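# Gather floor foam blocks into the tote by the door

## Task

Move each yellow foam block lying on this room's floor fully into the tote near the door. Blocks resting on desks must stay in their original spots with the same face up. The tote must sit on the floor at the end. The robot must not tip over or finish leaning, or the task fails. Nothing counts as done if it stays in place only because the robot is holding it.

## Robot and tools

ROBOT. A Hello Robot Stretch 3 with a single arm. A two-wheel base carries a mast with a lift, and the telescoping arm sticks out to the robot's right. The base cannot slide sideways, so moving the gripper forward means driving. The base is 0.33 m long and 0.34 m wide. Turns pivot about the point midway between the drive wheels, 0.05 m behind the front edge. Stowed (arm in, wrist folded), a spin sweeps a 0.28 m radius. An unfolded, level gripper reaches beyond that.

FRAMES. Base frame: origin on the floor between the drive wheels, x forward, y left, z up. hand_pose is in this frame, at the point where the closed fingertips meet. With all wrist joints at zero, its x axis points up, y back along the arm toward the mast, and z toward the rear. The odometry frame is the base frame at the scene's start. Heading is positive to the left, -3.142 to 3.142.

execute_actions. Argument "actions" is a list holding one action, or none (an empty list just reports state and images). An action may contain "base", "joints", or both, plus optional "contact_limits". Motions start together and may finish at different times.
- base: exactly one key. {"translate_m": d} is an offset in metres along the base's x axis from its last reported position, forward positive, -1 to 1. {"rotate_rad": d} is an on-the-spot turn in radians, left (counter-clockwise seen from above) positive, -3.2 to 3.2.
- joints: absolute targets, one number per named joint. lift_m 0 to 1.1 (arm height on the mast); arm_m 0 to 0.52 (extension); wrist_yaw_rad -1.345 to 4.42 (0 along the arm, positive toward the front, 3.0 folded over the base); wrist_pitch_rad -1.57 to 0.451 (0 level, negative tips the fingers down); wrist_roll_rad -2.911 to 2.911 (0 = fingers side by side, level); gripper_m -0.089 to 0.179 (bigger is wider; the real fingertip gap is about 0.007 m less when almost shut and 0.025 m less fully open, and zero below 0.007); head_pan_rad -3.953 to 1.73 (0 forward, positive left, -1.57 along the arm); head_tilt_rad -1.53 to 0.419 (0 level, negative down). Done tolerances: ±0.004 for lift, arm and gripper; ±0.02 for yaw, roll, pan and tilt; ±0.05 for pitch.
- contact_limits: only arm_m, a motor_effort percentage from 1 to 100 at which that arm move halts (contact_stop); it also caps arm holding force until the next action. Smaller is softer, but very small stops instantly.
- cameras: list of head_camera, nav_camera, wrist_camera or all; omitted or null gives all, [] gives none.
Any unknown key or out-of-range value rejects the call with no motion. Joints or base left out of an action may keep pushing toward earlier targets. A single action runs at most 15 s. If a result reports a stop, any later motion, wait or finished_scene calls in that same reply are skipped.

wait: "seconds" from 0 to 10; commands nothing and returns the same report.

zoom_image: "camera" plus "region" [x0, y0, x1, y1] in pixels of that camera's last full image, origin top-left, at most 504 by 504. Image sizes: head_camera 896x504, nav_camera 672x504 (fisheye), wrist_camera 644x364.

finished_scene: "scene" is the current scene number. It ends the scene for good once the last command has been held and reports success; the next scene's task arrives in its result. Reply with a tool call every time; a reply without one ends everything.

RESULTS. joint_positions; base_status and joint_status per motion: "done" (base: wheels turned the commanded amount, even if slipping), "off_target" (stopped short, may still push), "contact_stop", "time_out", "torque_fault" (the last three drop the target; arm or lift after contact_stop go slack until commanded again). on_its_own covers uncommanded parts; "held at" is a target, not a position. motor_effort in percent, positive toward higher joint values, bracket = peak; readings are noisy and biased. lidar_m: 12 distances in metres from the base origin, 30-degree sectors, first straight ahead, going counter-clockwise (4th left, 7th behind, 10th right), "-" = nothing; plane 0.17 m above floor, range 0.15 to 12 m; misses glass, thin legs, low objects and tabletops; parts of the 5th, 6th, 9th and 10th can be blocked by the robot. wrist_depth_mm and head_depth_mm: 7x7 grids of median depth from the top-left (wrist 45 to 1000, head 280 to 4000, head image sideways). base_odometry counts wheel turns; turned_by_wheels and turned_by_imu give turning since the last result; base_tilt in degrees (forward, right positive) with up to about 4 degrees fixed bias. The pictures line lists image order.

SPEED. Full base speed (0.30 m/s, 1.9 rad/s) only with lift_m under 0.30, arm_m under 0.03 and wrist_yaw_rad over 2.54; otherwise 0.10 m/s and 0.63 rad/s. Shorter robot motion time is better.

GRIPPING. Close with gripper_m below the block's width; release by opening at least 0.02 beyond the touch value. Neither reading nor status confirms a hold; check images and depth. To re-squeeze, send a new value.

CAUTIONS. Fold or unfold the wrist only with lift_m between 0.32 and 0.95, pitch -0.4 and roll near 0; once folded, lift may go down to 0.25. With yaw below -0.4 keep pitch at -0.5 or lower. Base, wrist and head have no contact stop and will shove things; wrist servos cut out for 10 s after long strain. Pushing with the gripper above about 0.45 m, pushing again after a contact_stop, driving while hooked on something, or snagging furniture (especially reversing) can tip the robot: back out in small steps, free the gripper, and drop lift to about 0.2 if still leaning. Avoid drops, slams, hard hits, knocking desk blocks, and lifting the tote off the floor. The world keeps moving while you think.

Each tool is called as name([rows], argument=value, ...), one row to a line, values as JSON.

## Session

execute_actions([
  {"joints":{"head_pan_rad":0.9,"head_tilt_rad":-0.7}},
], cameras=["nav_camera"])

execute_actions([
  {"joints":{"head_pan_rad":-0.6}},
], cameras=["nav_camera"])

execute_actions([
  {"joints":{"head_pan_rad":-2.1}},
], cameras=["nav_camera"])

execute_actions([
  {"joints":{"head_pan_rad":-3.6}},
], cameras=["nav_camera"])

Scene clock: 1.03 s.
base_odometry: x=+0.000 y=+0.000 heading=+0.000 (m, m, rad; odometry frame)
turned_by_wheels: +0.000 (rad since the last result)
turned_by_imu: +0.000 (rad since the last result)
base_tilt: forward=-0.3 right=+1.9 (deg)
lidar_m: 1.67 2.15 1.02 0.87 0.87 0.99 1.58 1.58 1.00 0.86 0.86 0.98
head_depth_mm: 1879 2023 2247 2194 1735 1450 1237 / 1987 2171 2405 2168 1729 1429 1226 / 2111 2308 2522 2171 1712 1431 1223 / 2230 2476 2655 2131 1707 1422 1222 / 1197 1320 1476 1689 1691 1410 1213 / 1064 1164 1278 1432 1579 1402 1214 / 956 1032 1132 1241 1372 1393 1209
base_status: not commanded
joint_positions: lift_m=+0.406 arm_m=+0.001 wrist_yaw_rad=+2.997 wrist_pitch_rad=-0.562 wrist_roll_rad=+0.016 gripper_m=+0.037 head_pan_rad=+0.893 head_tilt_rad=-0.691
joint_status: all done
motor_effort: left_wheel=+0(0) right_wheel=+0(0) lift_m=+18(18) arm_m=-1(2) wrist_yaw_rad=+1(1) wrist_pitch_rad=+4(4) wrist_roll_rad=+1(0) gripper_m=+0(1) head_pan_rad=+4(46) head_tilt_rad=-3(29) (%)
hand_pose: x=+0.0083 y=+0.0559 z=+0.3873 quat_wxyz=(+0.246, +0.697, +0.145, +0.658) (m; base frame)
wrist_depth_mm: 724 - 882 987 - - - / 780 - 992 - - - - / 806 - 923 945 - - - / 691 691 747 795 842 886 952 / 597 604 655 681 712 750 790 / 529 551 - 591 624 637 669 / - - - 525 545 564 580
pictures: nav_camera (sideways: a quarter turn counterclockwise sets it upright)
Images, in order (width x height): nav_camera 672x504.

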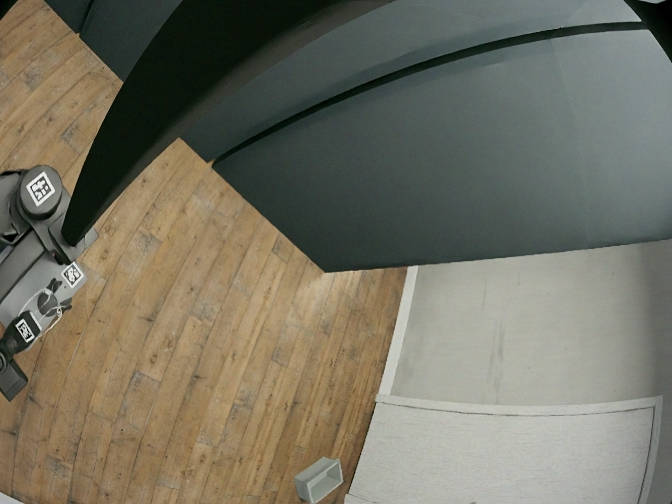

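Scene clock: 2.33 s.
base_odometry: x=+0.000 y=+0.000 heading=+0.000 (m, m, rad; odometry frame)
turned_by_wheels: +0.000 (rad since the last result)
turned_by_imu: +0.000 (rad since the last result)
base_tilt: forward=-0.5 right=+1.8 (deg)
lidar_m: 1.66 2.15 1.02 0.87 0.87 0.99 1.58 1.58 1.01 0.86 0.86 0.98
head_depth_mm: 750 812 888 979 1084 1237 1229 / 793 863 951 1057 1199 1358 1225 / 849 933 1034 1167 1327 1412 1217 / 910 1012 1128 1288 1486 1422 1218 / 980 1094 1237 1432 1608 1415 1211 / 1067 1207 1382 1623 1695 1403 1214 / 1168 1335 1565 1870 1666 1405 1199
base_status: not commanded
joint_positions: lift_m=+0.406 arm_m=+0.001 wrist_yaw_rad=+2.997 wrist_pitch_rad=-0.562 wrist_roll_rad=+0.016 gripper_m=+0.037 head_pan_rad=-0.593 head_tilt_rad=-0.691
joint_status: all done
motor_effort: left_wheel=+0(0) right_wheel=+0(0) lift_m=+19(19) arm_m=-1(1) wrist_yaw_rad=+0(0) wrist_pitch_rad=+3(3) wrist_roll_rad=+0(1) gripper_m=-1(0) head_pan_rad=-4(46) head_tilt_rad=-4(3) (%)
hand_pose: x=+0.0083 y=+0.0559 z=+0.3873 quat_wxyz=(+0.246, +0.697, +0.145, +0.658) (m; base frame)
wrist_depth_mm: 728 - 894 985 - - - / 794 - 979 - - - - / 794 - 904 957 - - - / 692 696 762 788 830 888 947 / 597 609 661 684 707 740 779 / 528 557 - 595 623 641 673 / - - - 522 548 562 590
pictures: nav_camera (sideways: a quarter turn counterclockwise sets it upright)
Images, in order (width x height): nav_camera 672x504.

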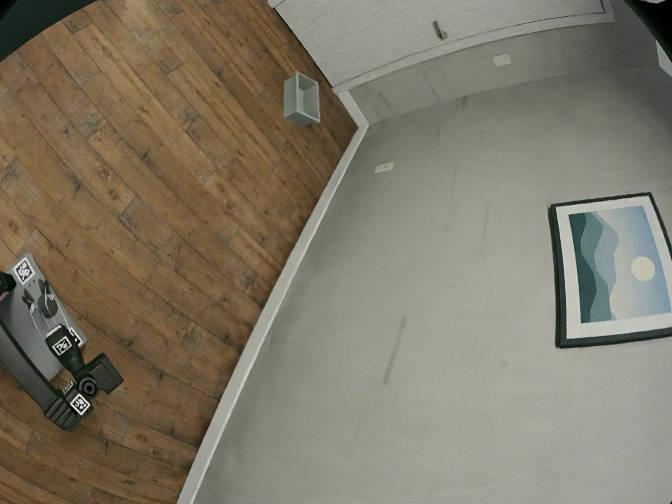

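Scene clock: 3.63 s.
base_odometry: x=+0.000 y=+0.000 heading=+0.000 (m, m, rad; odometry frame)
turned_by_wheels: +0.000 (rad since the last result)
turned_by_imu: +0.000 (rad since the last result)
base_tilt: forward=-0.6 right=+2.0 (deg)
lidar_m: 1.66 2.15 1.02 0.87 0.87 0.99 1.59 1.58 1.00 0.86 0.86 0.98
head_depth_mm: 1455 1570 1732 1904 1724 1442 1232 / 1375 1604 1826 2009 1727 1439 1229 / 1228 1380 1595 1909 1731 1425 1213 / 1090 1221 1389 1594 1688 1422 1216 / 990 1093 1231 1397 1574 1409 1207 / 900 992 1104 1229 1408 1408 1207 / 832 906 996 1103 1235 1327 1196
base_status: not commanded
joint_positions: lift_m=+0.406 arm_m=+0.001 wrist_yaw_rad=+2.997 wrist_pitch_rad=-0.562 wrist_roll_rad=+0.016 gripper_m=+0.037 head_pan_rad=-2.093 head_tilt_rad=-0.691
joint_status: all done
motor_effort: left_wheel=+1(1) right_wheel=+0(0) lift_m=+19(19) arm_m=-1(1) wrist_yaw_rad=+0(0) wrist_pitch_rad=+4(4) wrist_roll_rad=+0(0) gripper_m=+0(0) head_pan_rad=-4(43) head_tilt_rad=-3(4) (%)
hand_pose: x=+0.0083 y=+0.0559 z=+0.3873 quat_wxyz=(+0.246, +0.697, +0.145, +0.658) (m; base frame)
wrist_depth_mm: 719 - 884 968 - - - / 800 - 978 - - - - / 814 - 915 956 - - - / 681 693 763 795 847 894 945 / 599 606 660 680 713 737 775 / 534 555 - 588 620 649 662 / - - - 522 543 569 584
pictures: nav_camera (sideways: a quarter turn counterclockwise sets it upright)
Images, in order (width x height): nav_camera 672x504.

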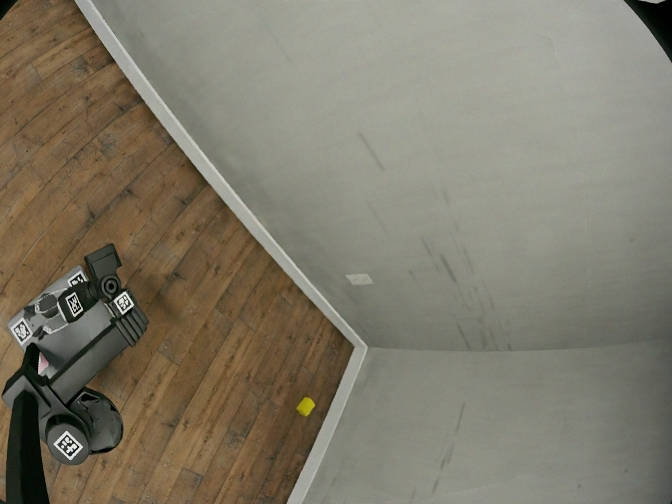

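Scene clock: 4.93 s.
base_odometry: x=+0.000 y=+0.000 heading=+0.000 (m, m, rad; odometry frame)
turned_by_wheels: +0.000 (rad since the last result)
turned_by_imu: +0.000 (rad since the last result)
base_tilt: forward=-0.5 right=+1.9 (deg)
lidar_m: 1.66 2.15 1.02 0.87 0.87 1.00 1.58 1.58 1.01 0.86 0.86 0.99
head_depth_mm: 814 880 960 1049 1152 1290 - / 884 962 1050 1167 1304 1390 1225 / 964 1055 1168 1306 1483 1427 1220 / 1052 1169 1304 1477 1637 1422 1214 / 1173 1306 1477 1726 1691 1419 1213 / 1314 1494 1697 1960 1692 1403 1211 / 1466 1606 1801 1946 1677 1404 1200
base_status: not commanded
joint_positions: lift_m=+0.406 arm_m=+0.001 wrist_yaw_rad=+2.997 wrist_pitch_rad=-0.562 wrist_roll_rad=+0.016 gripper_m=+0.037 head_pan_rad=-3.593 head_tilt_rad=-0.692
joint_status: all done
motor_effort: left_wheel=+0(1) right_wheel=+0(0) lift_m=+19(18) arm_m=-2(0) wrist_yaw_rad=+0(0) wrist_pitch_rad=+4(3) wrist_roll_rad=+0(1) gripper_m=+0(1) head_pan_rad=-3(45) head_tilt_rad=-3(4) (%)
hand_pose: x=+0.0083 y=+0.0559 z=+0.3873 quat_wxyz=(+0.246, +0.697, +0.145, +0.658) (m; base frame)
wrist_depth_mm: 728 - 881 987 - - - / 798 - 979 - - - - / 804 - 909 960 - - - / 683 690 751 783 844 893 953 / 591 613 660 684 711 747 797 / 533 553 - 588 619 639 671 / - - - 525 549 565 584
pictures: nav_camera (sideways: a quarter turn counterclockwise sets it upright)
Images, in order (width x height): nav_camera 672x504.

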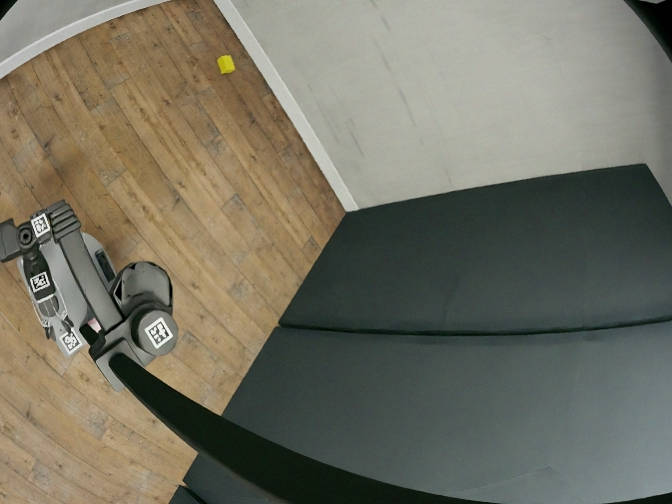

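execute_actions([
  {"base":{"rotate_rad":0.25},"joints":{"lift_m":0.29,"wrist_pitch_rad":-0.4,"wrist_yaw_rad":2.65,"head_pan_rad":-2.4,"head_tilt_rad":-1.1}},
], cameras=[])

execute_actions([
  {"base":{"translate_m":-1.0}},
], cameras=["head_camera"])

Scene clock: 16.43 s.
base_odometry: x=+0.000 y=+0.000 heading=+0.250 (m, m, rad; odometry frame)
turned_by_wheels: +0.250 (rad since the last result)
turned_by_imu: +0.253 (rad since the last result)
base_tilt: forward=-0.7 right=+2.0 (deg)
lidar_m: 2.15 1.28 0.91 0.87 0.89 1.19 1.58 1.26 0.90 0.86 0.88 1.19
head_depth_mm: 1579 1791 1679 1497 1350 1222 1119 / 1691 1868 1675 1486 1336 1251 - / 1579 1849 1666 1470 1332 1241 - / 1367 1662 1661 1467 1321 1240 - / 1210 1433 1613 1466 1317 1247 - / 1081 1253 1493 1451 1305 1209 1079 / 977 1114 1296 1424 1311 1196 1098
base_status: done
joint_positions: lift_m=+0.290 arm_m=+0.001 wrist_yaw_rad=+2.653 wrist_pitch_rad=-0.418 wrist_roll_rad=+0.016 gripper_m=+0.037 head_pan_rad=-2.407 head_tilt_rad=-1.087
joint_status: all done
motor_effort: left_wheel=-2(5) right_wheel=+4(9) lift_m=+12(16) arm_m=-1(2) wrist_yaw_rad=-2(2) wrist_pitch_rad=+6(5) wrist_roll_rad=+0(0) gripper_m=+0(1) head_pan_rad=+4(46) head_tilt_rad=-6(26) (%)
hand_pose: x=+0.0840 y=+0.0522 z=+0.3031 quat_wxyz=(+0.310, +0.711, -0.027, +0.630) (m; base frame)
wrist_depth_mm: 710 782 901 - - - - / 747 837 968 - - - - / 776 855 936 999 - - - / 654 686 727 767 828 881 956 / 547 570 611 635 664 692 736 / 471 490 492 512 560 574 605 / - - 442 452 478 490 513
pictures: none
No camera images: the call's "cameras" was empty. Leave "cameras" out to get every camera's image.

Scene clock: 21.37 s.
base_odometry: x=-0.969 y=-0.247 heading=+0.250 (m, m, rad; odometry frame)
turned_by_wheels: +0.000 (rad since the last result)
turned_by_imu: -0.004 (rad since the last result)
base_tilt: forward=-0.5 right=+1.9 (deg)
lidar_m: 3.05 1.23 0.87 0.83 0.86 0.61 0.58 0.60 0.80 0.89 0.92 1.22
head_depth_mm: 562 645 756 910 1144 1227 1123 / 607 702 826 1024 1281 1248 - / 653 767 925 1164 1317 1242 - / 710 845 1043 1342 1330 1256 - / 775 943 1193 1430 1299 1240 - / 855 1061 1400 1445 1313 1214 1083 / 958 1139 1360 1443 1308 1195 1088
base_status: done
joint_positions: lift_m=+0.290 arm_m=+0.001 wrist_yaw_rad=+2.653 wrist_pitch_rad=-0.417 wrist_roll_rad=+0.016 gripper_m=+0.037 head_pan_rad=-2.407 head_tilt_rad=-1.087
joint_status: not commanded
motor_effort: left_wheel=-2(8) right_wheel=+3(8) lift_m=+11(11) arm_m=-1(1) wrist_yaw_rad=-2(2) wrist_pitch_rad=+6(5) wrist_roll_rad=+1(0) gripper_m=-1(1) head_pan_rad=+3(3) head_tilt_rad=-6(5) (%)
hand_pose: x=+0.0841 y=+0.0522 z=+0.3032 quat_wxyz=(+0.310, +0.711, -0.027, +0.630) (m; base frame)
wrist_depth_mm: 685 761 857 987 - - - / 728 805 934 - - - - / 753 840 931 - - - - / 655 690 726 777 833 888 969 / 543 570 614 632 658 704 748 / 475 493 496 514 556 575 605 / - - 445 452 474 495 515
pictures: head_camera (sideways: a quarter turn clockwise sets it upright)
Images, in order (width x height): head_camera 896x504.

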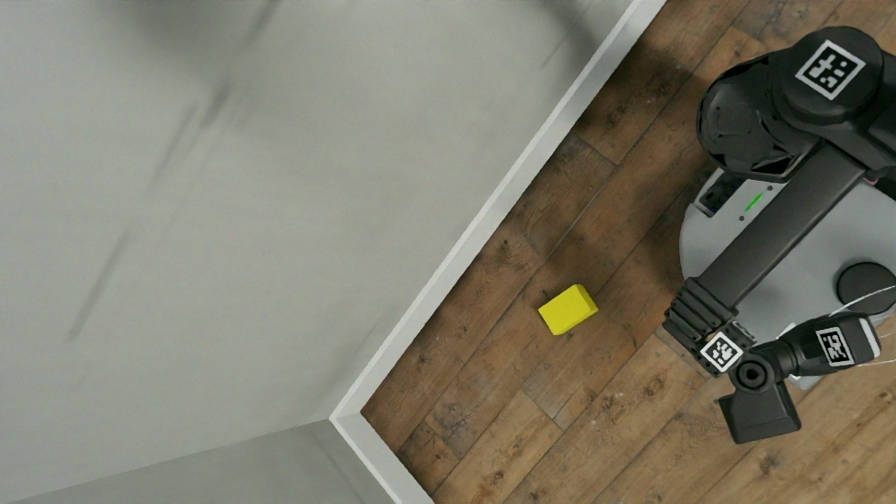

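execute_actions([
  {"base":{"rotate_rad":-0.69},"joints":{"wrist_yaw_rad":0.35,"arm_m":0.15,"gripper_m":0.13,"wrist_pitch_rad":-0.7,"head_pan_rad":-1.57}},
], cameras=[])

execute_actions([
  {"joints":{"wrist_pitch_rad":-1.3,"arm_m":0.32,"lift_m":0.2}},
], cameras=["wrist_camera"])

Scene clock: 34.53 s.
base_odometry: x=-0.969 y=-0.247 heading=-0.440 (m, m, rad; odometry frame)
turned_by_wheels: -0.690 (rad since the last result)
turned_by_imu: -0.695 (rad since the last result)
base_tilt: forward=-0.4 right=+2.0 (deg)
lidar_m: 1.07 2.01 1.55 0.94 0.83 0.84 0.66 0.58 0.59 0.70 0.89 0.89
head_depth_mm: 602 682 787 931 1132 1218 1121 / 656 755 884 1069 1284 1212 1130 / 721 843 1008 1254 1347 1227 - / 808 955 1175 1432 1365 1218 - / 912 1102 1405 1467 1313 1206 1103 / 992 1174 1429 1459 1321 1201 1100 / 930 1072 1269 1427 1299 1194 1090
base_status: done
joint_positions: lift_m=+0.290 arm_m=+0.150 wrist_yaw_rad=+0.354 wrist_pitch_rad=-0.710 wrist_roll_rad=+0.016 gripper_m=+0.130 head_pan_rad=-1.577 head_tilt_rad=-1.087
joint_status: all done
motor_effort: left_wheel=+3(9) right_wheel=-3(12) lift_m=+11(11) arm_m=+3(3) wrist_yaw_rad=-3(3) wrist_pitch_rad=+3(4) wrist_roll_rad=+0(1) gripper_m=+0(82) head_pan_rad=+4(42) head_tilt_rad=-5(5) (%)
hand_pose: x=+0.0403 y=-0.4622 z=+0.2439 quat_wxyz=(+0.691, +0.358, -0.614, -0.128) (m; base frame)
wrist_depth_mm: 513 551 601 656 537 382 298 / 553 591 638 680 549 395 307 / 507 533 553 593 560 407 313 / 451 468 496 513 522 417 321 / 413 424 437 457 479 418 332 / - 380 395 408 421 417 338 / 338 349 360 342 381 393 335
pictures: none
No camera images: the call's "cameras" was empty. Leave "cameras" out to get every camera's image.

Scene clock: 37.03 s.
base_odometry: x=-0.969 y=-0.247 heading=-0.440 (m, m, rad; odometry frame)
turned_by_wheels: +0.000 (rad since the last result)
turned_by_imu: +0.000 (rad since the last result)
base_tilt: forward=-0.4 right=+2.0 (deg)
lidar_m: 1.07 2.00 1.54 0.94 0.83 0.84 0.66 0.58 0.59 0.70 0.89 0.89
head_depth_mm: 602 679 784 931 1131 1224 1122 / 657 753 882 1071 1288 1215 1129 / 724 840 1012 1260 1335 1228 - / 810 955 1175 1433 1295 1217 - / 915 1105 1404 1461 1324 1197 1096 / 988 1179 1409 1463 1315 1199 1097 / 932 1073 1269 1435 1310 1185 1093
base_status: not commanded
joint_positions: lift_m=+0.200 arm_m=+0.320 wrist_yaw_rad=+0.352 wrist_pitch_rad=-1.300 wrist_roll_rad=+0.016 gripper_m=+0.130 head_pan_rad=-1.577 head_tilt_rad=-1.087
joint_status: all done
motor_effort: left_wheel=+3(2) right_wheel=-3(3) lift_m=+11(11) arm_m=+2(3) wrist_yaw_rad=-2(3) wrist_pitch_rad=+0(3) wrist_roll_rad=+0(0) gripper_m=-1(0) head_pan_rad=+4(4) head_tilt_rad=-5(5) (%)
hand_pose: x=-0.0060 y=-0.5072 z=+0.0858 quat_wxyz=(+0.625, +0.517, -0.484, -0.327) (m; base frame)
wrist_depth_mm: 248 253 259 266 275 280 225 / 244 249 255 262 269 276 234 / 241 247 253 258 265 273 243 / 238 243 249 255 261 268 255 / 235 241 243 206 257 265 267 / - 236 239 203 254 263 265 / 228 233 237 203 250 259 263
pictures: wrist_camera
Images, in order (width x height): wrist_camera 644x364.

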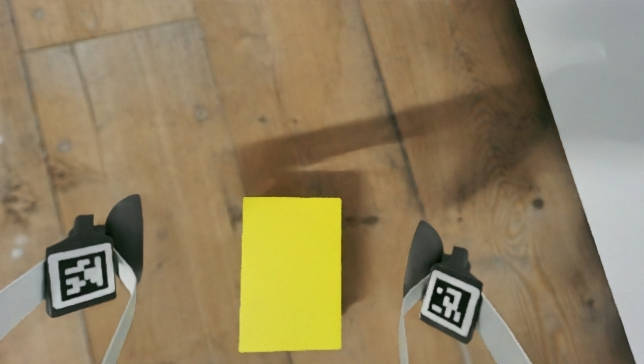

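execute_actions([
  {"base":{"translate_m":-0.012},"joints":{"arm_m":0.305,"lift_m":0.138,"wrist_yaw_rad":0.42}},
], cameras=[])

execute_actions([
  {"joints":{"gripper_m":0.02}},
], cameras=["wrist_camera"])

execute_actions([
  {"base":{"rotate_rad":0.72},"joints":{"lift_m":0.29,"arm_m":0.17,"wrist_pitch_rad":-0.4,"wrist_yaw_rad":1.2}},
], cameras=["wrist_camera"])

execute_actions([
  {"base":{"translate_m":0.13},"joints":{"arm_m":0.02,"wrist_yaw_rad":2.65,"head_pan_rad":-0.6}},
], cameras=[])

execute_actions([
  {"base":{"translate_m":1.0}},
], cameras=[])

execute_actions([
  {"base":{"translate_m":1.0}},
], cameras=["head_camera"])

Scene clock: 52.60 s.
base_odometry: x=-0.980 y=-0.242 heading=-0.440 (m, m, rad; odometry frame)
turned_by_wheels: +0.000 (rad since the last result)
turned_by_imu: +0.001 (rad since the last result)
base_tilt: forward=-0.4 right=+1.8 (deg)
lidar_m: 1.08 2.02 1.51 0.93 0.83 0.83 0.64 0.57 0.58 0.69 0.90 0.90
head_depth_mm: 592 670 772 916 1115 1203 1114 / 646 743 867 1049 1287 1221 1127 / 712 830 997 1236 1332 1227 - / 795 943 1160 1426 1286 1230 - / 893 1095 1379 1474 1309 1206 1099 / 994 1186 1436 1469 1316 1196 1097 / 936 1084 1276 1427 1301 1196 1091
base_status: done
joint_positions: lift_m=+0.138 arm_m=+0.305 wrist_yaw_rad=+0.416 wrist_pitch_rad=-1.301 wrist_roll_rad=+0.016 gripper_m=+0.130 head_pan_rad=-1.577 head_tilt_rad=-1.087
joint_status: all done
motor_effort: left_wheel=+3(4) right_wheel=-4(11) lift_m=+11(12) arm_m=-4(5) wrist_yaw_rad=+2(3) wrist_pitch_rad=+0(0) wrist_roll_rad=+0(1) gripper_m=+1(0) head_pan_rad=+3(4) head_tilt_rad=-6(4) (%)
hand_pose: x=-0.0033 y=-0.4917 z=+0.0238 quat_wxyz=(+0.636, +0.533, -0.467, -0.307) (m; base frame)
wrist_depth_mm: 187 191 195 201 206 212 216 / 184 188 193 198 204 208 215 / 181 185 190 195 200 206 211 / 179 183 144 147 197 202 208 / 177 181 142 144 194 199 206 / - 179 140 142 190 198 202 / 172 176 138 141 188 195 199
pictures: none
No camera images: the call's "cameras" was empty. Leave "cameras" out to get every camera's image.

Scene clock: 54.20 s.
base_odometry: x=-0.980 y=-0.242 heading=-0.440 (m, m, rad; odometry frame)
turned_by_wheels: +0.000 (rad since the last result)
turned_by_imu: +0.000 (rad since the last result)
base_tilt: forward=-0.5 right=+2.0 (deg)
lidar_m: 1.08 2.02 1.51 0.93 0.83 0.83 0.65 0.57 0.58 0.69 0.90 0.90
head_depth_mm: 593 671 773 915 1112 1213 1120 / 648 742 867 1050 1292 1214 1127 / 717 828 995 1236 1333 1236 - / 794 939 1159 1415 1295 1225 - / 894 1087 1383 1455 1304 1203 1097 / 995 1188 1429 1462 1315 1189 1103 / 940 1080 1285 1430 1304 1199 1088
base_status: not commanded
joint_positions: lift_m=+0.138 arm_m=+0.305 wrist_yaw_rad=+0.416 wrist_pitch_rad=-1.301 wrist_roll_rad=+0.016 gripper_m=+0.021 head_pan_rad=-1.577 head_tilt_rad=-1.087
joint_status: all done
motor_effort: left_wheel=+3(2) right_wheel=-4(4) lift_m=+11(11) arm_m=-4(4) wrist_yaw_rad=+3(3) wrist_pitch_rad=+0(0) wrist_roll_rad=+0(1) gripper_m=-15(90) head_pan_rad=+3(4) head_tilt_rad=-5(5) (%)
hand_pose: x=-0.0033 y=-0.4917 z=+0.0238 quat_wxyz=(+0.636, +0.533, -0.467, -0.307) (m; base frame)
wrist_depth_mm: 186 190 195 201 206 212 217 / 184 187 192 198 203 209 214 / 182 185 190 195 200 206 211 / 178 182 141 144 197 202 208 / 177 180 138 141 194 200 205 / 174 - 136 139 193 196 202 / 172 176 135 138 189 194 199
pictures: wrist_camera
Images, in order (width x height): wrist_camera 644x364.

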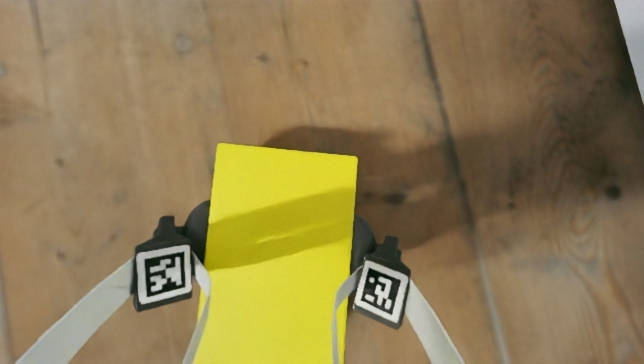

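Scene clock: 56.43 s.
base_odometry: x=-0.980 y=-0.242 heading=+0.280 (m, m, rad; odometry frame)
turned_by_wheels: +0.720 (rad since the last result)
turned_by_imu: +0.727 (rad since the last result)
base_tilt: forward=-0.5 right=+2.0 (deg)
lidar_m: 3.14 1.18 0.86 0.83 0.82 0.60 0.58 0.60 0.81 0.90 0.93 1.27
head_depth_mm: 876 1048 1313 1441 1352 1216 1117 / 874 1053 1306 1491 1343 1219 1126 / 869 1046 1306 1487 1349 1223 - / 867 1043 1291 1484 1358 1217 - / 864 1037 1296 1467 1337 1204 1092 / 862 1032 1288 1461 1263 1190 1096 / 863 1030 1290 1463 1303 1182 1093
base_status: done
joint_positions: lift_m=+0.290 arm_m=+0.170 wrist_yaw_rad=+1.198 wrist_pitch_rad=-0.419 wrist_roll_rad=+0.016 gripper_m=+0.021 head_pan_rad=-1.577 head_tilt_rad=-1.087
joint_status: all done
motor_effort: left_wheel=-2(6) right_wheel=+4(11) lift_m=+25(27) arm_m=-5(5) wrist_yaw_rad=+2(4) wrist_pitch_rad=+6(6) wrist_roll_rad=+0(0) gripper_m=-14(14) head_pan_rad=+3(3) head_tilt_rad=-4(5) (%)
hand_pose: x=+0.1873 y=-0.3972 z=+0.3019 quat_wxyz=(+0.651, +0.513, -0.493, +0.264) (m; base frame)
wrist_depth_mm: - - - - 834 611 475 / - - - - 839 609 481 / 799 861 916 - 866 621 492 / 647 676 141 143 786 640 494 / 542 567 138 141 663 631 502 / 469 - 136 139 558 569 499 / 411 416 135 137 464 491 487
pictures: wrist_camera
Images, in order (width x height): wrist_camera 644x364.

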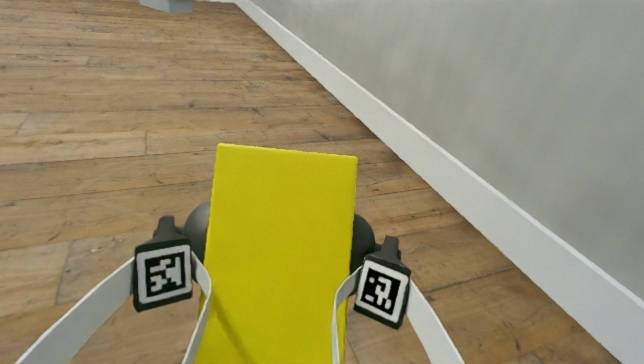

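Scene clock: 59.37 s.
base_odometry: x=-0.855 y=-0.206 heading=+0.280 (m, m, rad; odometry frame)
turned_by_wheels: +0.000 (rad since the last result)
turned_by_imu: +0.001 (rad since the last result)
base_tilt: forward=-0.6 right=+1.8 (deg)
lidar_m: 3.01 1.18 0.86 0.83 0.86 0.73 0.70 0.73 0.93 0.90 0.93 1.27
head_depth_mm: 1020 1141 1298 1445 1352 1226 1122 / 1131 1283 1489 1487 1340 1223 1146 / 1277 1472 1610 1479 1332 1223 - / 1463 1721 1652 1465 1330 1207 - / 1710 1851 1657 1480 1317 1201 853 / 2010 1862 1644 1453 1314 1195 1089 / 2166 1868 1626 1452 1306 1186 1095
base_status: done
joint_positions: lift_m=+0.290 arm_m=+0.020 wrist_yaw_rad=+2.647 wrist_pitch_rad=-0.419 wrist_roll_rad=+0.016 gripper_m=+0.021 head_pan_rad=-0.607 head_tilt_rad=-1.087
joint_status: all done
motor_effort: left_wheel=-2(8) right_wheel=+3(10) lift_m=+24(24) arm_m=-5(5) wrist_yaw_rad=+3(5) wrist_pitch_rad=+6(6) wrist_roll_rad=+0(0) gripper_m=-14(13) head_pan_rad=+3(43) head_tilt_rad=-4(5) (%)
hand_pose: x=+0.0852 y=+0.0320 z=+0.3019 quat_wxyz=(+0.312, +0.711, -0.029, +0.629) (m; base frame)
wrist_depth_mm: 692 774 875 981 - - - / 737 826 951 - - - - / 757 836 914 - - - - / 660 678 141 143 824 881 947 / 544 570 138 141 672 699 729 / 477 - 136 139 564 573 603 / - - 134 137 467 491 511
pictures: none
No camera images: the call's "cameras" was empty. Leave "cameras" out to get every camera's image.

Scene clock: 64.30 s.
base_odometry: x=+0.106 y=+0.070 heading=+0.280 (m, m, rad; odometry frame)
turned_by_wheels: +0.000 (rad since the last result)
turned_by_imu: +0.004 (rad since the last result)
base_tilt: forward=-0.5 right=+1.9 (deg)
lidar_m: 2.03 1.18 0.86 0.83 0.86 1.18 1.70 1.28 0.93 0.90 0.93 1.28
head_depth_mm: 1015 1137 1292 1444 1344 1223 1120 / 1127 1295 1492 1497 1343 1230 1147 / 1275 1472 1615 1470 1336 1223 - / 1456 1717 1652 1478 1330 1200 - / 1709 1841 1643 1468 1325 1203 852 / 2033 1856 1636 1460 1311 1198 1087 / 2036 1786 1628 1452 1309 1189 1093
base_status: done
joint_positions: lift_m=+0.290 arm_m=+0.020 wrist_yaw_rad=+2.647 wrist_pitch_rad=-0.419 wrist_roll_rad=+0.016 gripper_m=+0.021 head_pan_rad=-0.606 head_tilt_rad=-1.087
joint_status: not commanded
motor_effort: left_wheel=-2(6) right_wheel=+4(14) lift_m=+24(25) arm_m=-5(5) wrist_yaw_rad=+2(3) wrist_pitch_rad=+6(6) wrist_roll_rad=+0(0) gripper_m=-14(14) head_pan_rad=+4(3) head_tilt_rad=-5(5) (%)
hand_pose: x=+0.0852 y=+0.0320 z=+0.3019 quat_wxyz=(+0.312, +0.711, -0.029, +0.629) (m; base frame)
wrist_depth_mm: 693 763 848 977 - - - / 743 822 935 - - - - / 769 847 923 992 - - - / 651 688 141 143 821 886 968 / 545 572 138 141 666 699 735 / 473 - 137 139 565 570 605 / - - 135 138 464 488 513
pictures: none
No camera images: the call's "cameras" was empty. Leave "cameras" out to get every camera's image.

Scene clock: 69.30 s.
base_odometry: x=+1.067 y=+0.346 heading=+0.279 (m, m, rad; odometry frame)
turned_by_wheels: +0.000 (rad since the last result)
turned_by_imu: +0.005 (rad since the last result)
base_tilt: forward=-0.5 right=+1.9 (deg)
lidar_m: 1.03 1.05 1.49 0.83 0.86 1.18 2.70 1.27 0.93 0.90 0.94 1.06
head_depth_mm: 1021 1150 1301 1450 1338 1218 1120 / 1138 1288 1484 1491 1342 1215 1142 / 1278 1486 1617 1482 1331 1229 - / 1278 1538 1658 1420 1305 1202 - / 1171 1391 1599 1423 1322 1200 850 / 1077 1269 1550 1454 1317 1200 1081 / 1010 1178 1406 1449 1309 1190 1088
base_status: done
joint_positions: lift_m=+0.290 arm_m=+0.020 wrist_yaw_rad=+2.647 wrist_pitch_rad=-0.419 wrist_roll_rad=+0.016 gripper_m=+0.021 head_pan_rad=-0.606 head_tilt_rad=-1.088
joint_status: not commanded
motor_effort: left_wheel=-2(6) right_wheel=+4(13) lift_m=+25(25) arm_m=-6(5) wrist_yaw_rad=+3(2) wrist_pitch_rad=+6(6) wrist_roll_rad=+0(0) gripper_m=-14(14) head_pan_rad=+3(3) head_tilt_rad=-5(4) (%)
hand_pose: x=+0.0852 y=+0.0320 z=+0.3019 quat_wxyz=(+0.312, +0.711, -0.029, +0.629) (m; base frame)
wrist_depth_mm: 686 779 - - - - 833 / 734 824 - - - - 840 / 768 849 927 - - - 856 / 650 677 141 144 824 865 863 / 546 569 138 141 662 702 743 / 476 - 136 139 560 582 606 / - - 134 137 461 490 516
pictures: head_camera (sideways: a quarter turn clockwise sets it upright)
Images, in order (width x height): head_camera 896x504.

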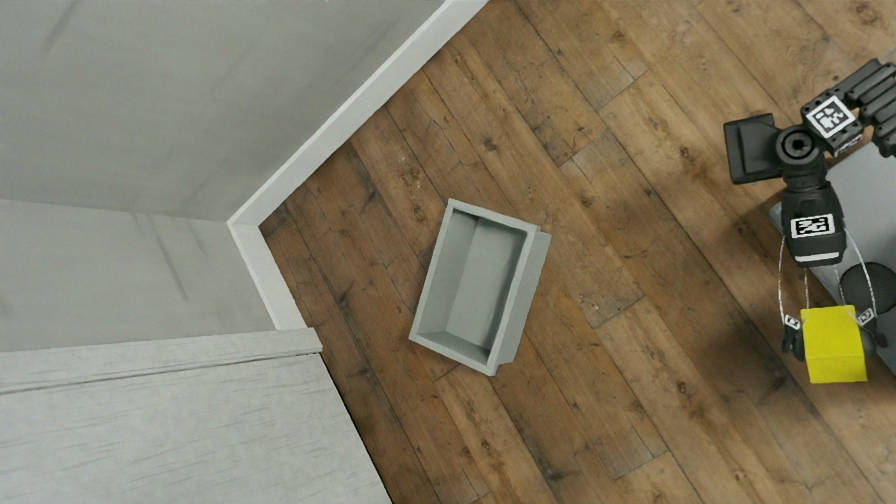

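execute_actions([
  {"base":{"rotate_rad":0.99},"joints":{"wrist_yaw_rad":-0.3,"arm_m":0.2,"wrist_pitch_rad":-0.7,"lift_m":0.3,"head_pan_rad":-1.57}},
], cameras=[])

execute_actions([
  {"joints":{"wrist_pitch_rad":-1.3,"arm_m":0.44}},
], cameras=["wrist_camera","head_camera"])

Scene clock: 81.37 s.
base_odometry: x=+1.067 y=+0.346 heading=+1.269 (m, m, rad; odometry frame)
turned_by_wheels: +0.990 (rad since the last result)
turned_by_imu: +0.999 (rad since the last result)
base_tilt: forward=-0.4 right=+2.0 (deg)
lidar_m: 1.41 0.83 0.85 1.12 2.71 1.34 0.95 0.90 0.92 1.09 1.03 1.05
head_depth_mm: 1050 1178 1331 1455 1345 1218 1117 / 1181 1341 1536 1484 1344 1211 1128 / 1305 1532 1651 1488 1350 1228 - / 1243 1508 1650 1440 1286 1220 - / 1135 1347 1597 1425 1321 1197 1100 / 1069 1252 1530 1460 1308 1198 1098 / 1002 1169 1407 1451 1305 1191 1097
base_status: done
joint_positions: lift_m=+0.300 arm_m=+0.200 wrist_yaw_rad=-0.296 wrist_pitch_rad=-0.712 wrist_roll_rad=+0.016 gripper_m=+0.021 head_pan_rad=-1.563 head_tilt_rad=-1.088
joint_status: all done
motor_effort: left_wheel=-2(8) right_wheel=+3(13) lift_m=+25(25) arm_m=+3(4) wrist_yaw_rad=-3(4) wrist_pitch_rad=+4(5) wrist_roll_rad=+0(0) gripper_m=-15(13) head_pan_rad=-3(41) head_tilt_rad=-5(4) (%)
hand_pose: x=-0.0736 y=-0.5151 z=+0.2526 quat_wxyz=(+0.614, +0.143, -0.696, -0.343) (m; base frame)
wrist_depth_mm: 589 681 774 786 658 560 474 / 593 629 656 708 691 594 513 / 501 406 405 606 631 631 539 / 348 455 141 144 550 578 565 / 337 425 138 141 489 507 529 / 339 - 136 139 442 449 469 / 347 356 134 137 389 409 422
pictures: none
No camera images: the call's "cameras" was empty. Leave "cameras" out to get every camera's image.

Scene clock: 84.37 s.
base_odometry: x=+1.067 y=+0.346 heading=+1.269 (m, m, rad; odometry frame)
turned_by_wheels: +0.000 (rad since the last result)
turned_by_imu: +0.000 (rad since the last result)
base_tilt: forward=-0.4 right=+1.9 (deg)
lidar_m: 1.42 0.83 0.85 1.12 2.70 1.34 0.95 0.90 0.92 0.57 1.03 1.06
head_depth_mm: 1053 1173 1325 1456 1345 1221 1126 / 1178 1346 1536 1491 1330 1211 1129 / 1305 1539 1641 1485 1340 1224 - / 1243 1500 1659 1400 1311 1222 - / 1136 1359 1586 1416 1316 1196 1101 / 1071 1256 1522 1449 1312 1199 1102 / 1003 1168 1407 1466 1306 1184 1089
base_status: not commanded
joint_positions: lift_m=+0.300 arm_m=+0.440 wrist_yaw_rad=-0.298 wrist_pitch_rad=-1.300 wrist_roll_rad=+0.016 gripper_m=+0.021 head_pan_rad=-1.563 head_tilt_rad=-1.088
joint_status: all done
motor_effort: left_wheel=-1(2) right_wheel=+3(3) lift_m=+25(25) arm_m=+3(3) wrist_yaw_rad=-2(3) wrist_pitch_rad=+0(4) wrist_roll_rad=+0(0) gripper_m=-14(14) head_pan_rad=-3(3) head_tilt_rad=-5(5) (%)
hand_pose: x=-0.0349 y=-0.6277 z=+0.1849 quat_wxyz=(+0.488, +0.336, -0.624, -0.510) (m; base frame)
wrist_depth_mm: 235 237 360 373 381 392 404 / 236 282 264 248 259 388 398 / 237 340 346 355 285 380 393 / 246 335 141 143 292 375 385 / 255 330 138 141 268 371 380 / 234 - 137 139 238 365 376 / 316 322 135 138 229 360 366
pictures: head_camera (sideways: a quarter turn clockwise sets it upright), wrist_camera
Images, in order (width x height): head_camera 896x504, wrist_camera 644x364.

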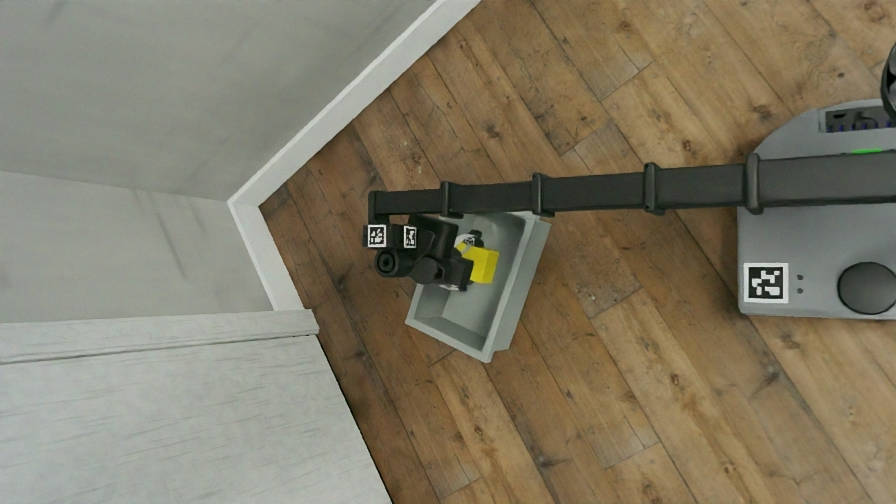

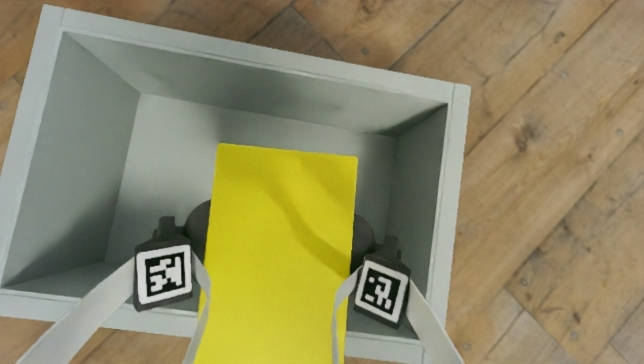

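execute_actions([
  {"base":{"translate_m":-0.035},"joints":{"arm_m":0.475,"lift_m":0.27}},
])

Scene clock: 111.23 s.
base_odometry: x=+1.057 y=+0.312 heading=+1.269 (m, m, rad; odometry frame)
turned_by_wheels: +0.000 (rad since the last result)
turned_by_imu: +0.000 (rad since the last result)
base_tilt: forward=-0.5 right=+1.9 (deg)
lidar_m: 1.44 0.86 0.88 1.16 2.68 1.30 0.92 0.87 0.89 0.61 1.05 1.07
head_depth_mm: 1019 1141 1287 1440 1345 1220 1120 / 1146 1293 1495 1492 1338 1214 1129 / 1293 1492 1655 1493 1348 1218 - / 1269 1535 1653 1369 1312 1225 - / 1180 1379 1608 1418 1320 1200 1100 / 1086 1278 1546 1455 1318 1193 1098 / 1024 1193 1436 1452 1300 1193 1097
base_status: done
joint_positions: lift_m=+0.270 arm_m=+0.475 wrist_yaw_rad=-0.298 wrist_pitch_rad=-1.301 wrist_roll_rad=+0.016 gripper_m=+0.021 head_pan_rad=-1.563 head_tilt_rad=-1.088
joint_status: all done
motor_effort: left_wheel=-1(6) right_wheel=+4(6) lift_m=+11(22) arm_m=+3(3) wrist_yaw_rad=-1(1) wrist_pitch_rad=+0(1) wrist_roll_rad=+0(0) gripper_m=-14(14) head_pan_rad=-4(4) head_tilt_rad=-5(5) (%)
hand_pose: x=-0.0348 y=-0.6626 z=+0.1558 quat_wxyz=(+0.488, +0.336, -0.623, -0.510) (m; base frame)
wrist_depth_mm: 316 323 331 341 348 360 368 / 196 201 325 335 345 355 365 / 261 299 223 209 215 349 360 / 276 307 140 143 261 345 354 / 287 301 138 141 231 340 350 / 293 - 136 139 326 335 341 / 261 271 134 138 233 329 338
pictures: head_camera (sideways: a quarter turn clockwise sets it upright), nav_camera (sideways: a quarter turn counterclockwise sets it upright), wrist_camera
Images, in order (width x height): head_camera 896x504, nav_camera 672x504, wrist_camera 644x364.

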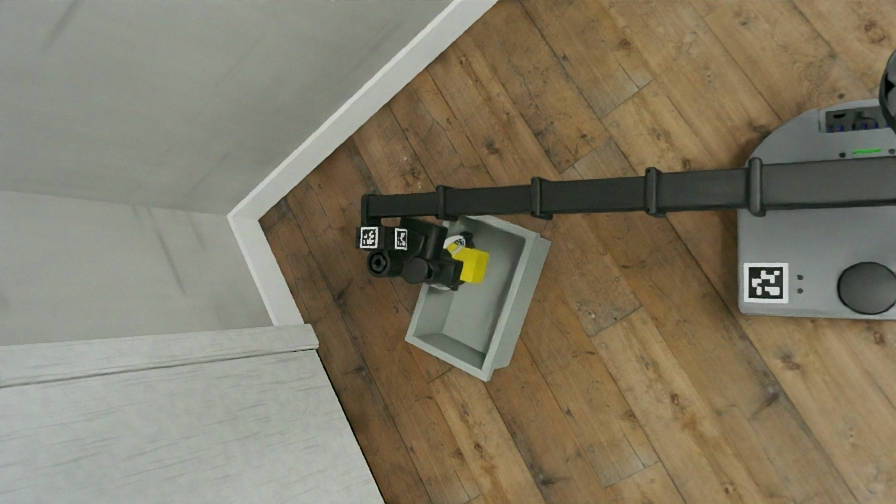

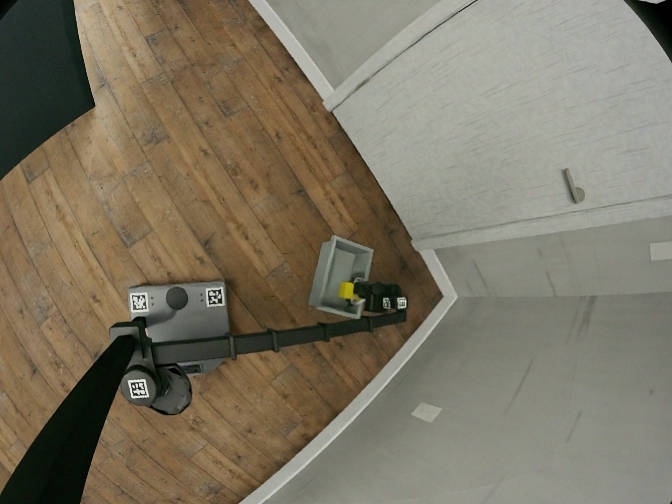

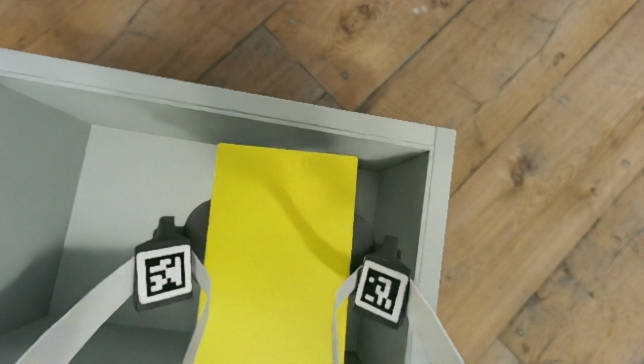

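execute_actions([
  {"base":{"translate_m":0.015},"joints":{"arm_m":0.46,"lift_m":0.146}},
], cameras=[])

execute_actions([
  {"joints":{"gripper_m":0.092}},
], cameras=[])

execute_actions([
  {"joints":{"lift_m":0.29}},
], cameras=["wrist_camera"])

execute_actions([
  {"base":{"translate_m":0.3},"joints":{"arm_m":0.02,"wrist_pitch_rad":-0.4,"wrist_yaw_rad":2.65,"gripper_m":0.05,"head_pan_rad":0.5,"head_tilt_rad":-0.7}},
], cameras=[])

execute_actions([
  {"base":{"translate_m":0.65}},
], cameras=[])

execute_actions([
  {"base":{"rotate_rad":0.58},"joints":{"head_pan_rad":0.1}},
], cameras=["nav_camera"])

Scene clock: 126.77 s.
base_odometry: x=+1.062 y=+0.327 heading=+1.269 (m, m, rad; odometry frame)
turned_by_wheels: +0.000 (rad since the last result)
turned_by_imu: +0.001 (rad since the last result)
base_tilt: forward=-0.6 right=+1.9 (deg)
lidar_m: 1.43 0.84 0.87 1.14 2.70 1.32 0.93 0.88 0.90 1.10 1.04 1.07
head_depth_mm: 1036 1154 1299 1445 1350 1219 1113 / 1161 1317 1510 1487 1341 1219 1126 / 1295 1517 1641 1477 1349 1228 - / 1261 1524 1644 1529 1307 1221 - / 1159 1375 1593 1424 1328 1210 1102 / 1073 1276 1550 1460 1318 1197 1097 / 1015 1185 1425 1451 1313 1189 1092
base_status: done
joint_positions: lift_m=+0.146 arm_m=+0.460 wrist_yaw_rad=-0.298 wrist_pitch_rad=-1.301 wrist_roll_rad=+0.016 gripper_m=+0.021 head_pan_rad=-1.563 head_tilt_rad=-1.088
joint_status: all done
motor_effort: left_wheel=-2(3) right_wheel=+3(10) lift_m=+11(11) arm_m=-5(6) wrist_yaw_rad=-1(2) wrist_pitch_rad=+1(0) wrist_roll_rad=+1(0) gripper_m=-14(15) head_pan_rad=-3(3) head_tilt_rad=-5(4) (%)
hand_pose: x=-0.0348 y=-0.6482 z=+0.0317 quat_wxyz=(+0.488, +0.336, -0.623, -0.510) (m; base frame)
wrist_depth_mm: 163 148 137 126 118 110 101 / 188 191 193 174 158 139 108 / 186 189 193 199 203 152 105 / 182 187 141 143 201 146 102 / 181 184 139 142 199 140 99 / 178 - 136 139 191 135 97 / 176 180 135 138 192 131 94
pictures: none
No camera images: the call's "cameras" was empty. Leave "cameras" out to get every camera's image.

Scene clock: 127.97 s.
base_odometry: x=+1.062 y=+0.327 heading=+1.269 (m, m, rad; odometry frame)
turned_by_wheels: +0.000 (rad since the last result)
turned_by_imu: +0.000 (rad since the last result)
base_tilt: forward=-0.5 right=+1.9 (deg)
lidar_m: 1.43 0.84 0.86 1.14 2.70 1.32 0.93 0.88 0.91 1.09 1.04 1.07
head_depth_mm: 1037 1154 1304 1448 1340 1219 1113 / 1155 1307 1516 1484 1338 1211 1131 / 1294 1503 1626 1474 1352 1227 - / 1259 1518 1652 1527 1316 1218 - / 1157 1381 1592 1428 1333 1203 1097 / 1075 1271 1540 1446 1310 1196 1102 / 1016 1181 1417 1452 1302 1189 1094
base_status: not commanded
joint_positions: lift_m=+0.146 arm_m=+0.460 wrist_yaw_rad=-0.298 wrist_pitch_rad=-1.301 wrist_roll_rad=+0.016 gripper_m=+0.092 head_pan_rad=-1.563 head_tilt_rad=-1.088
joint_status: all done
motor_effort: left_wheel=-1(2) right_wheel=+3(3) lift_m=+11(11) arm_m=-5(5) wrist_yaw_rad=-1(2) wrist_pitch_rad=+0(0) wrist_roll_rad=+0(1) gripper_m=-1(78) head_pan_rad=-4(4) head_tilt_rad=-5(4) (%)
hand_pose: x=-0.0348 y=-0.6482 z=+0.0317 quat_wxyz=(+0.488, +0.336, -0.623, -0.510) (m; base frame)
wrist_depth_mm: 163 149 136 127 118 110 101 / 188 191 194 173 158 139 108 / 185 189 194 200 203 152 105 / 183 187 149 151 201 146 102 / 181 183 146 149 199 141 99 / 178 - 144 147 - 136 97 / 177 180 142 144 192 126 94
pictures: none
No camera images: the call's "cameras" was empty. Leave "cameras" out to get every camera's image.

Scene clock: 130.10 s.
base_odometry: x=+1.062 y=+0.327 heading=+1.269 (m, m, rad; odometry frame)
turned_by_wheels: +0.000 (rad since the last result)
turned_by_imu: +0.000 (rad since the last result)
base_tilt: forward=-0.5 right=+2.0 (deg)
lidar_m: 1.43 0.84 0.87 1.14 2.70 1.32 0.93 0.88 0.90 1.10 1.04 1.07
head_depth_mm: 1031 1152 1310 1443 1343 1224 1116 / 1163 1306 1504 1489 1342 1222 1137 / 1294 1502 1645 1482 1327 1214 - / 1264 1534 1653 1413 1310 1227 - / 1163 1378 1591 1416 1318 1196 1101 / 1079 1272 1544 1468 1310 1199 1104 / 1019 1185 1410 1454 1307 1194 1095
base_status: not commanded
joint_positions: lift_m=+0.290 arm_m=+0.460 wrist_yaw_rad=-0.298 wrist_pitch_rad=-1.301 wrist_roll_rad=+0.016 gripper_m=+0.092 head_pan_rad=-1.563 head_tilt_rad=-1.088
joint_status: all done
motor_effort: left_wheel=-1(2) right_wheel=+3(3) lift_m=+25(26) arm_m=-4(5) wrist_yaw_rad=-1(1) wrist_pitch_rad=+0(0) wrist_roll_rad=+0(1) gripper_m=+0(0) head_pan_rad=-3(4) head_tilt_rad=-4(5) (%)
hand_pose: x=-0.0348 y=-0.6482 z=+0.1748 quat_wxyz=(+0.488, +0.336, -0.623, -0.510) (m; base frame)
wrist_depth_mm: 332 344 350 361 370 379 393 / 226 225 227 356 366 374 388 / 255 328 329 278 236 369 380 / 264 327 333 343 290 366 375 / 273 322 327 337 248 360 371 / 267 - 325 332 - 354 364 / 204 228 252 280 254 351 359
pictures: wrist_camera
Images, in order (width x height): wrist_camera 644x364.

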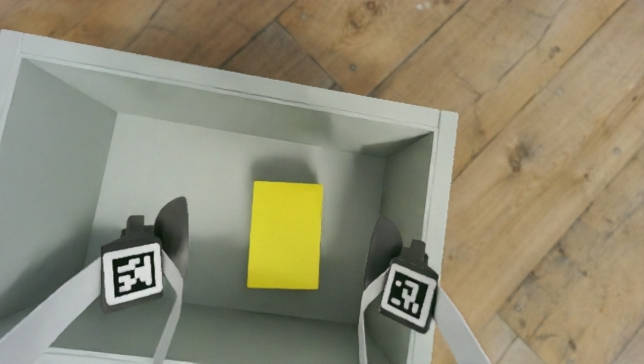

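Scene clock: 134.53 s.
base_odometry: x=+1.151 y=+0.613 heading=+1.269 (m, m, rad; odometry frame)
turned_by_wheels: +0.000 (rad since the last result)
turned_by_imu: +0.001 (rad since the last result)
base_tilt: forward=-0.5 right=+1.9 (deg)
lidar_m: 1.21 0.60 0.61 0.80 1.95 1.69 1.19 1.13 1.16 0.92 0.87 0.92
head_depth_mm: 1946 1991 2049 1998 1714 1420 1230 / 2555 2646 2581 2126 1700 1424 1219 / 3145 3466 2817 2126 1686 1412 1212 / 3129 3491 2811 2104 1694 1401 1206 / 3147 3446 2793 2087 1686 1401 1201 / 2632 857 793 734 836 985 1157 / 472 518 583 667 779 937 1136
base_status: done
joint_positions: lift_m=+0.290 arm_m=+0.020 wrist_yaw_rad=+2.647 wrist_pitch_rad=-0.418 wrist_roll_rad=+0.016 gripper_m=+0.050 head_pan_rad=+0.493 head_tilt_rad=-0.705
joint_status: all done
motor_effort: left_wheel=-2(4) right_wheel=+3(11) lift_m=+25(25) arm_m=-5(6) wrist_yaw_rad=+2(3) wrist_pitch_rad=+6(5) wrist_roll_rad=+1(0) gripper_m=+1(79) head_pan_rad=+3(47) head_tilt_rad=+2(23) (%)
hand_pose: x=+0.0853 y=+0.0321 z=+0.3021 quat_wxyz=(+0.312, +0.711, -0.029, +0.629) (m; base frame)
wrist_depth_mm: - 884 746 640 592 - - / - 963 816 688 683 - - / 795 860 850 740 929 - - / 650 678 727 752 815 881 959 / 545 574 611 636 668 698 737 / 477 494 494 517 561 577 596 / - - 437 451 467 492 513
pictures: none
No camera images: the call's "cameras" was empty. Leave "cameras" out to get every camera's image.

Scene clock: 138.40 s.
base_odometry: x=+1.344 y=+1.234 heading=+1.269 (m, m, rad; odometry frame)
turned_by_wheels: +0.000 (rad since the last result)
turned_by_imu: +0.003 (rad since the last result)
base_tilt: forward=-0.5 right=+1.8 (deg)
lidar_m: 0.74 1.81 0.62 0.44 0.43 2.50 1.77 1.68 0.79 0.57 0.54 0.56
head_depth_mm: 1180 1196 1186 1241 1274 1284 1203 / 1530 1540 1628 1637 1616 1426 1227 / 2261 2323 2386 2054 1695 1419 1218 / 2691 2961 2806 2116 1691 1410 1214 / 2644 2969 2738 2098 1668 1400 1201 / 2654 2922 2770 2064 1663 1393 1201 / 2580 2853 2632 2060 1655 1388 1195
base_status: done
joint_positions: lift_m=+0.290 arm_m=+0.020 wrist_yaw_rad=+2.647 wrist_pitch_rad=-0.417 wrist_roll_rad=+0.016 gripper_m=+0.050 head_pan_rad=+0.493 head_tilt_rad=-0.704
joint_status: not commanded
motor_effort: left_wheel=-2(7) right_wheel=+3(13) lift_m=+25(25) arm_m=-5(5) wrist_yaw_rad=+2(3) wrist_pitch_rad=+5(6) wrist_roll_rad=+0(0) gripper_m=+1(0) head_pan_rad=+4(4) head_tilt_rad=+2(2) (%)
hand_pose: x=+0.0853 y=+0.0322 z=+0.3024 quat_wxyz=(+0.312, +0.711, -0.029, +0.629) (m; base frame)
wrist_depth_mm: 421 516 - - - - - / 436 540 - - - - - / 463 581 857 - - - - / 486 616 720 777 822 872 939 / 510 577 607 637 668 700 740 / 476 493 497 519 559 582 606 / - - 438 448 469 491 514
pictures: none
No camera images: the call's "cameras" was empty. Leave "cameras" out to get every camera's image.

Scene clock: 140.10 s.
base_odometry: x=+1.344 y=+1.234 heading=+1.849 (m, m, rad; odometry frame)
turned_by_wheels: +0.580 (rad since the last result)
turned_by_imu: +0.584 (rad since the last result)
base_tilt: forward=-0.4 right=+1.9 (deg)
lidar_m: 2.19 0.58 0.43 0.42 2.36 1.74 1.68 0.72 0.56 0.54 0.57 0.78
head_depth_mm: 2399 2243 2069 1937 1663 1429 1228 / 2642 2925 2830 2099 1708 1426 1220 / 2653 2946 2791 2140 1703 1417 1212 / 2650 2977 2776 2090 1700 1413 1219 / 2628 2973 2796 2079 1672 1399 1209 / 2616 3055 2717 2058 1668 1397 1197 / 2627 3036 2699 2075 1652 1399 1197
base_status: done
joint_positions: lift_m=+0.290 arm_m=+0.020 wrist_yaw_rad=+2.647 wrist_pitch_rad=-0.417 wrist_roll_rad=+0.016 gripper_m=+0.050 head_pan_rad=+0.107 head_tilt_rad=-0.704
joint_status: all done
motor_effort: left_wheel=-2(8) right_wheel=+4(13) lift_m=+24(24) arm_m=-5(4) wrist_yaw_rad=+3(3) wrist_pitch_rad=+5(5) wrist_roll_rad=+0(0) gripper_m=+1(1) head_pan_rad=-3(34) head_tilt_rad=+2(2) (%)
hand_pose: x=+0.0853 y=+0.0322 z=+0.3024 quat_wxyz=(+0.312, +0.711, -0.029, +0.629) (m; base frame)
wrist_depth_mm: - 440 457 511 597 - - / - 615 492 570 - - - / 792 771 541 634 - - - / 656 653 601 707 796 884 957 / 541 568 602 629 669 696 742 / 471 497 503 519 554 573 606 / - - 440 451 469 492 511
pictures: nav_camera (sideways: a quarter turn counterclockwise sets it upright)
Images, in order (width x height): nav_camera 672x504.

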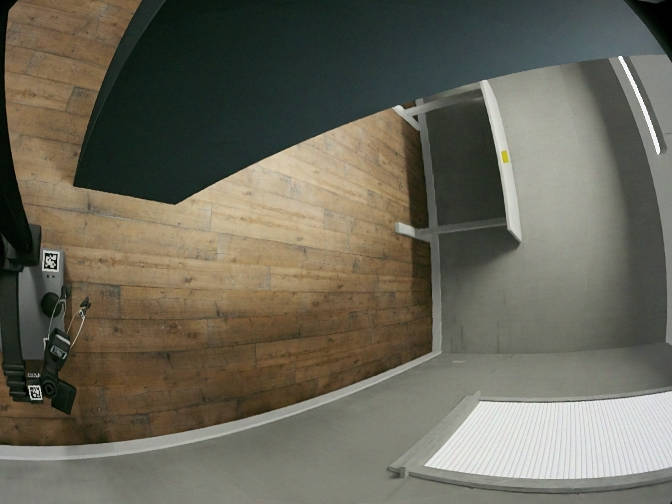

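execute_actions([
  {"base":{"translate_m":1.0},"joints":{"head_pan_rad":1.3,"head_tilt_rad":-0.6}},
], cameras=["nav_camera","head_camera"])

Scene clock: 151.93 s.
base_odometry: x=+1.070 y=+2.195 heading=+1.849 (m, m, rad; odometry frame)
turned_by_wheels: +0.000 (rad since the last result)
turned_by_imu: +0.005 (rad since the last result)
base_tilt: forward=-0.5 right=+2.0 (deg)
lidar_m: 2.06 1.72 2.43 2.27 1.33 0.64 2.01 0.78 0.58 0.56 0.58 0.80
head_depth_mm: 3112 3253 3308 2487 1883 1537 1288 / 3050 3400 3522 2436 1879 1524 1283 / 2952 3272 3533 2425 1884 1521 1277 / 2859 3080 3303 2412 1872 1512 1272 / 2800 2982 3255 2426 1842 1508 1267 / 2711 2918 3193 2416 1841 1496 1265 / 2638 2778 3053 2387 1829 1481 1256
base_status: done
joint_positions: lift_m=+0.290 arm_m=+0.020 wrist_yaw_rad=+2.647 wrist_pitch_rad=-0.417 wrist_roll_rad=+0.016 gripper_m=+0.050 head_pan_rad=+1.293 head_tilt_rad=-0.606
joint_status: all done
motor_effort: left_wheel=-2(7) right_wheel=+4(14) lift_m=+25(24) arm_m=-5(4) wrist_yaw_rad=+2(2) wrist_pitch_rad=+5(5) wrist_roll_rad=+1(0) gripper_m=+0(1) head_pan_rad=+3(45) head_tilt_rad=+3(11) (%)
hand_pose: x=+0.0853 y=+0.0322 z=+0.3024 quat_wxyz=(+0.311, +0.711, -0.029, +0.629) (m; base frame)
wrist_depth_mm: - - - - - - - / - - - - - - - / 808 866 924 - - - - / 645 679 722 765 833 883 950 / 541 569 609 636 669 696 741 / 478 496 502 518 558 581 614 / - - 437 455 468 491 512
pictures: head_camera (sideways: a quarter turn clockwise sets it upright), nav_camera (sideways: a quarter turn counterclockwise sets it upright)
Images, in order (width x height): head_camera 896x504, nav_camera 672x504.

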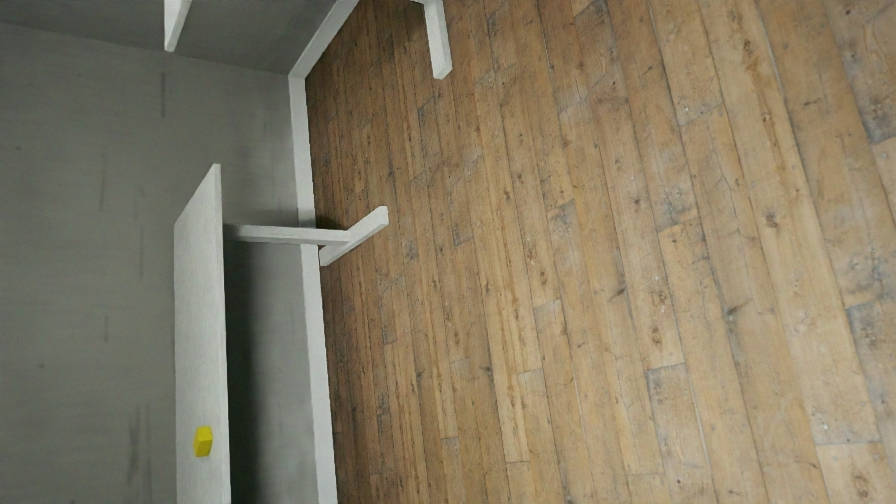

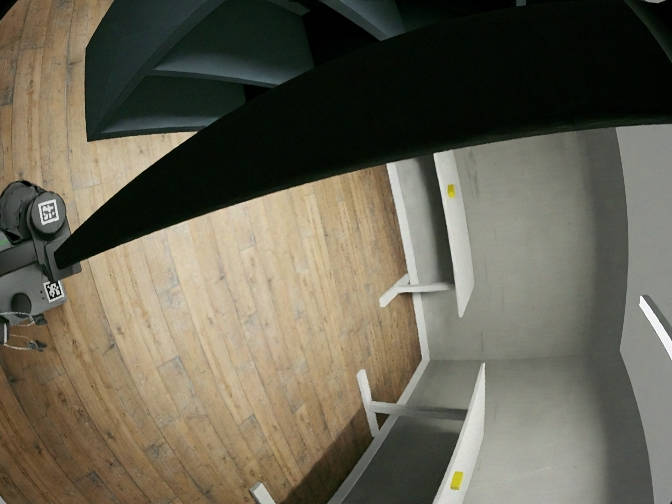

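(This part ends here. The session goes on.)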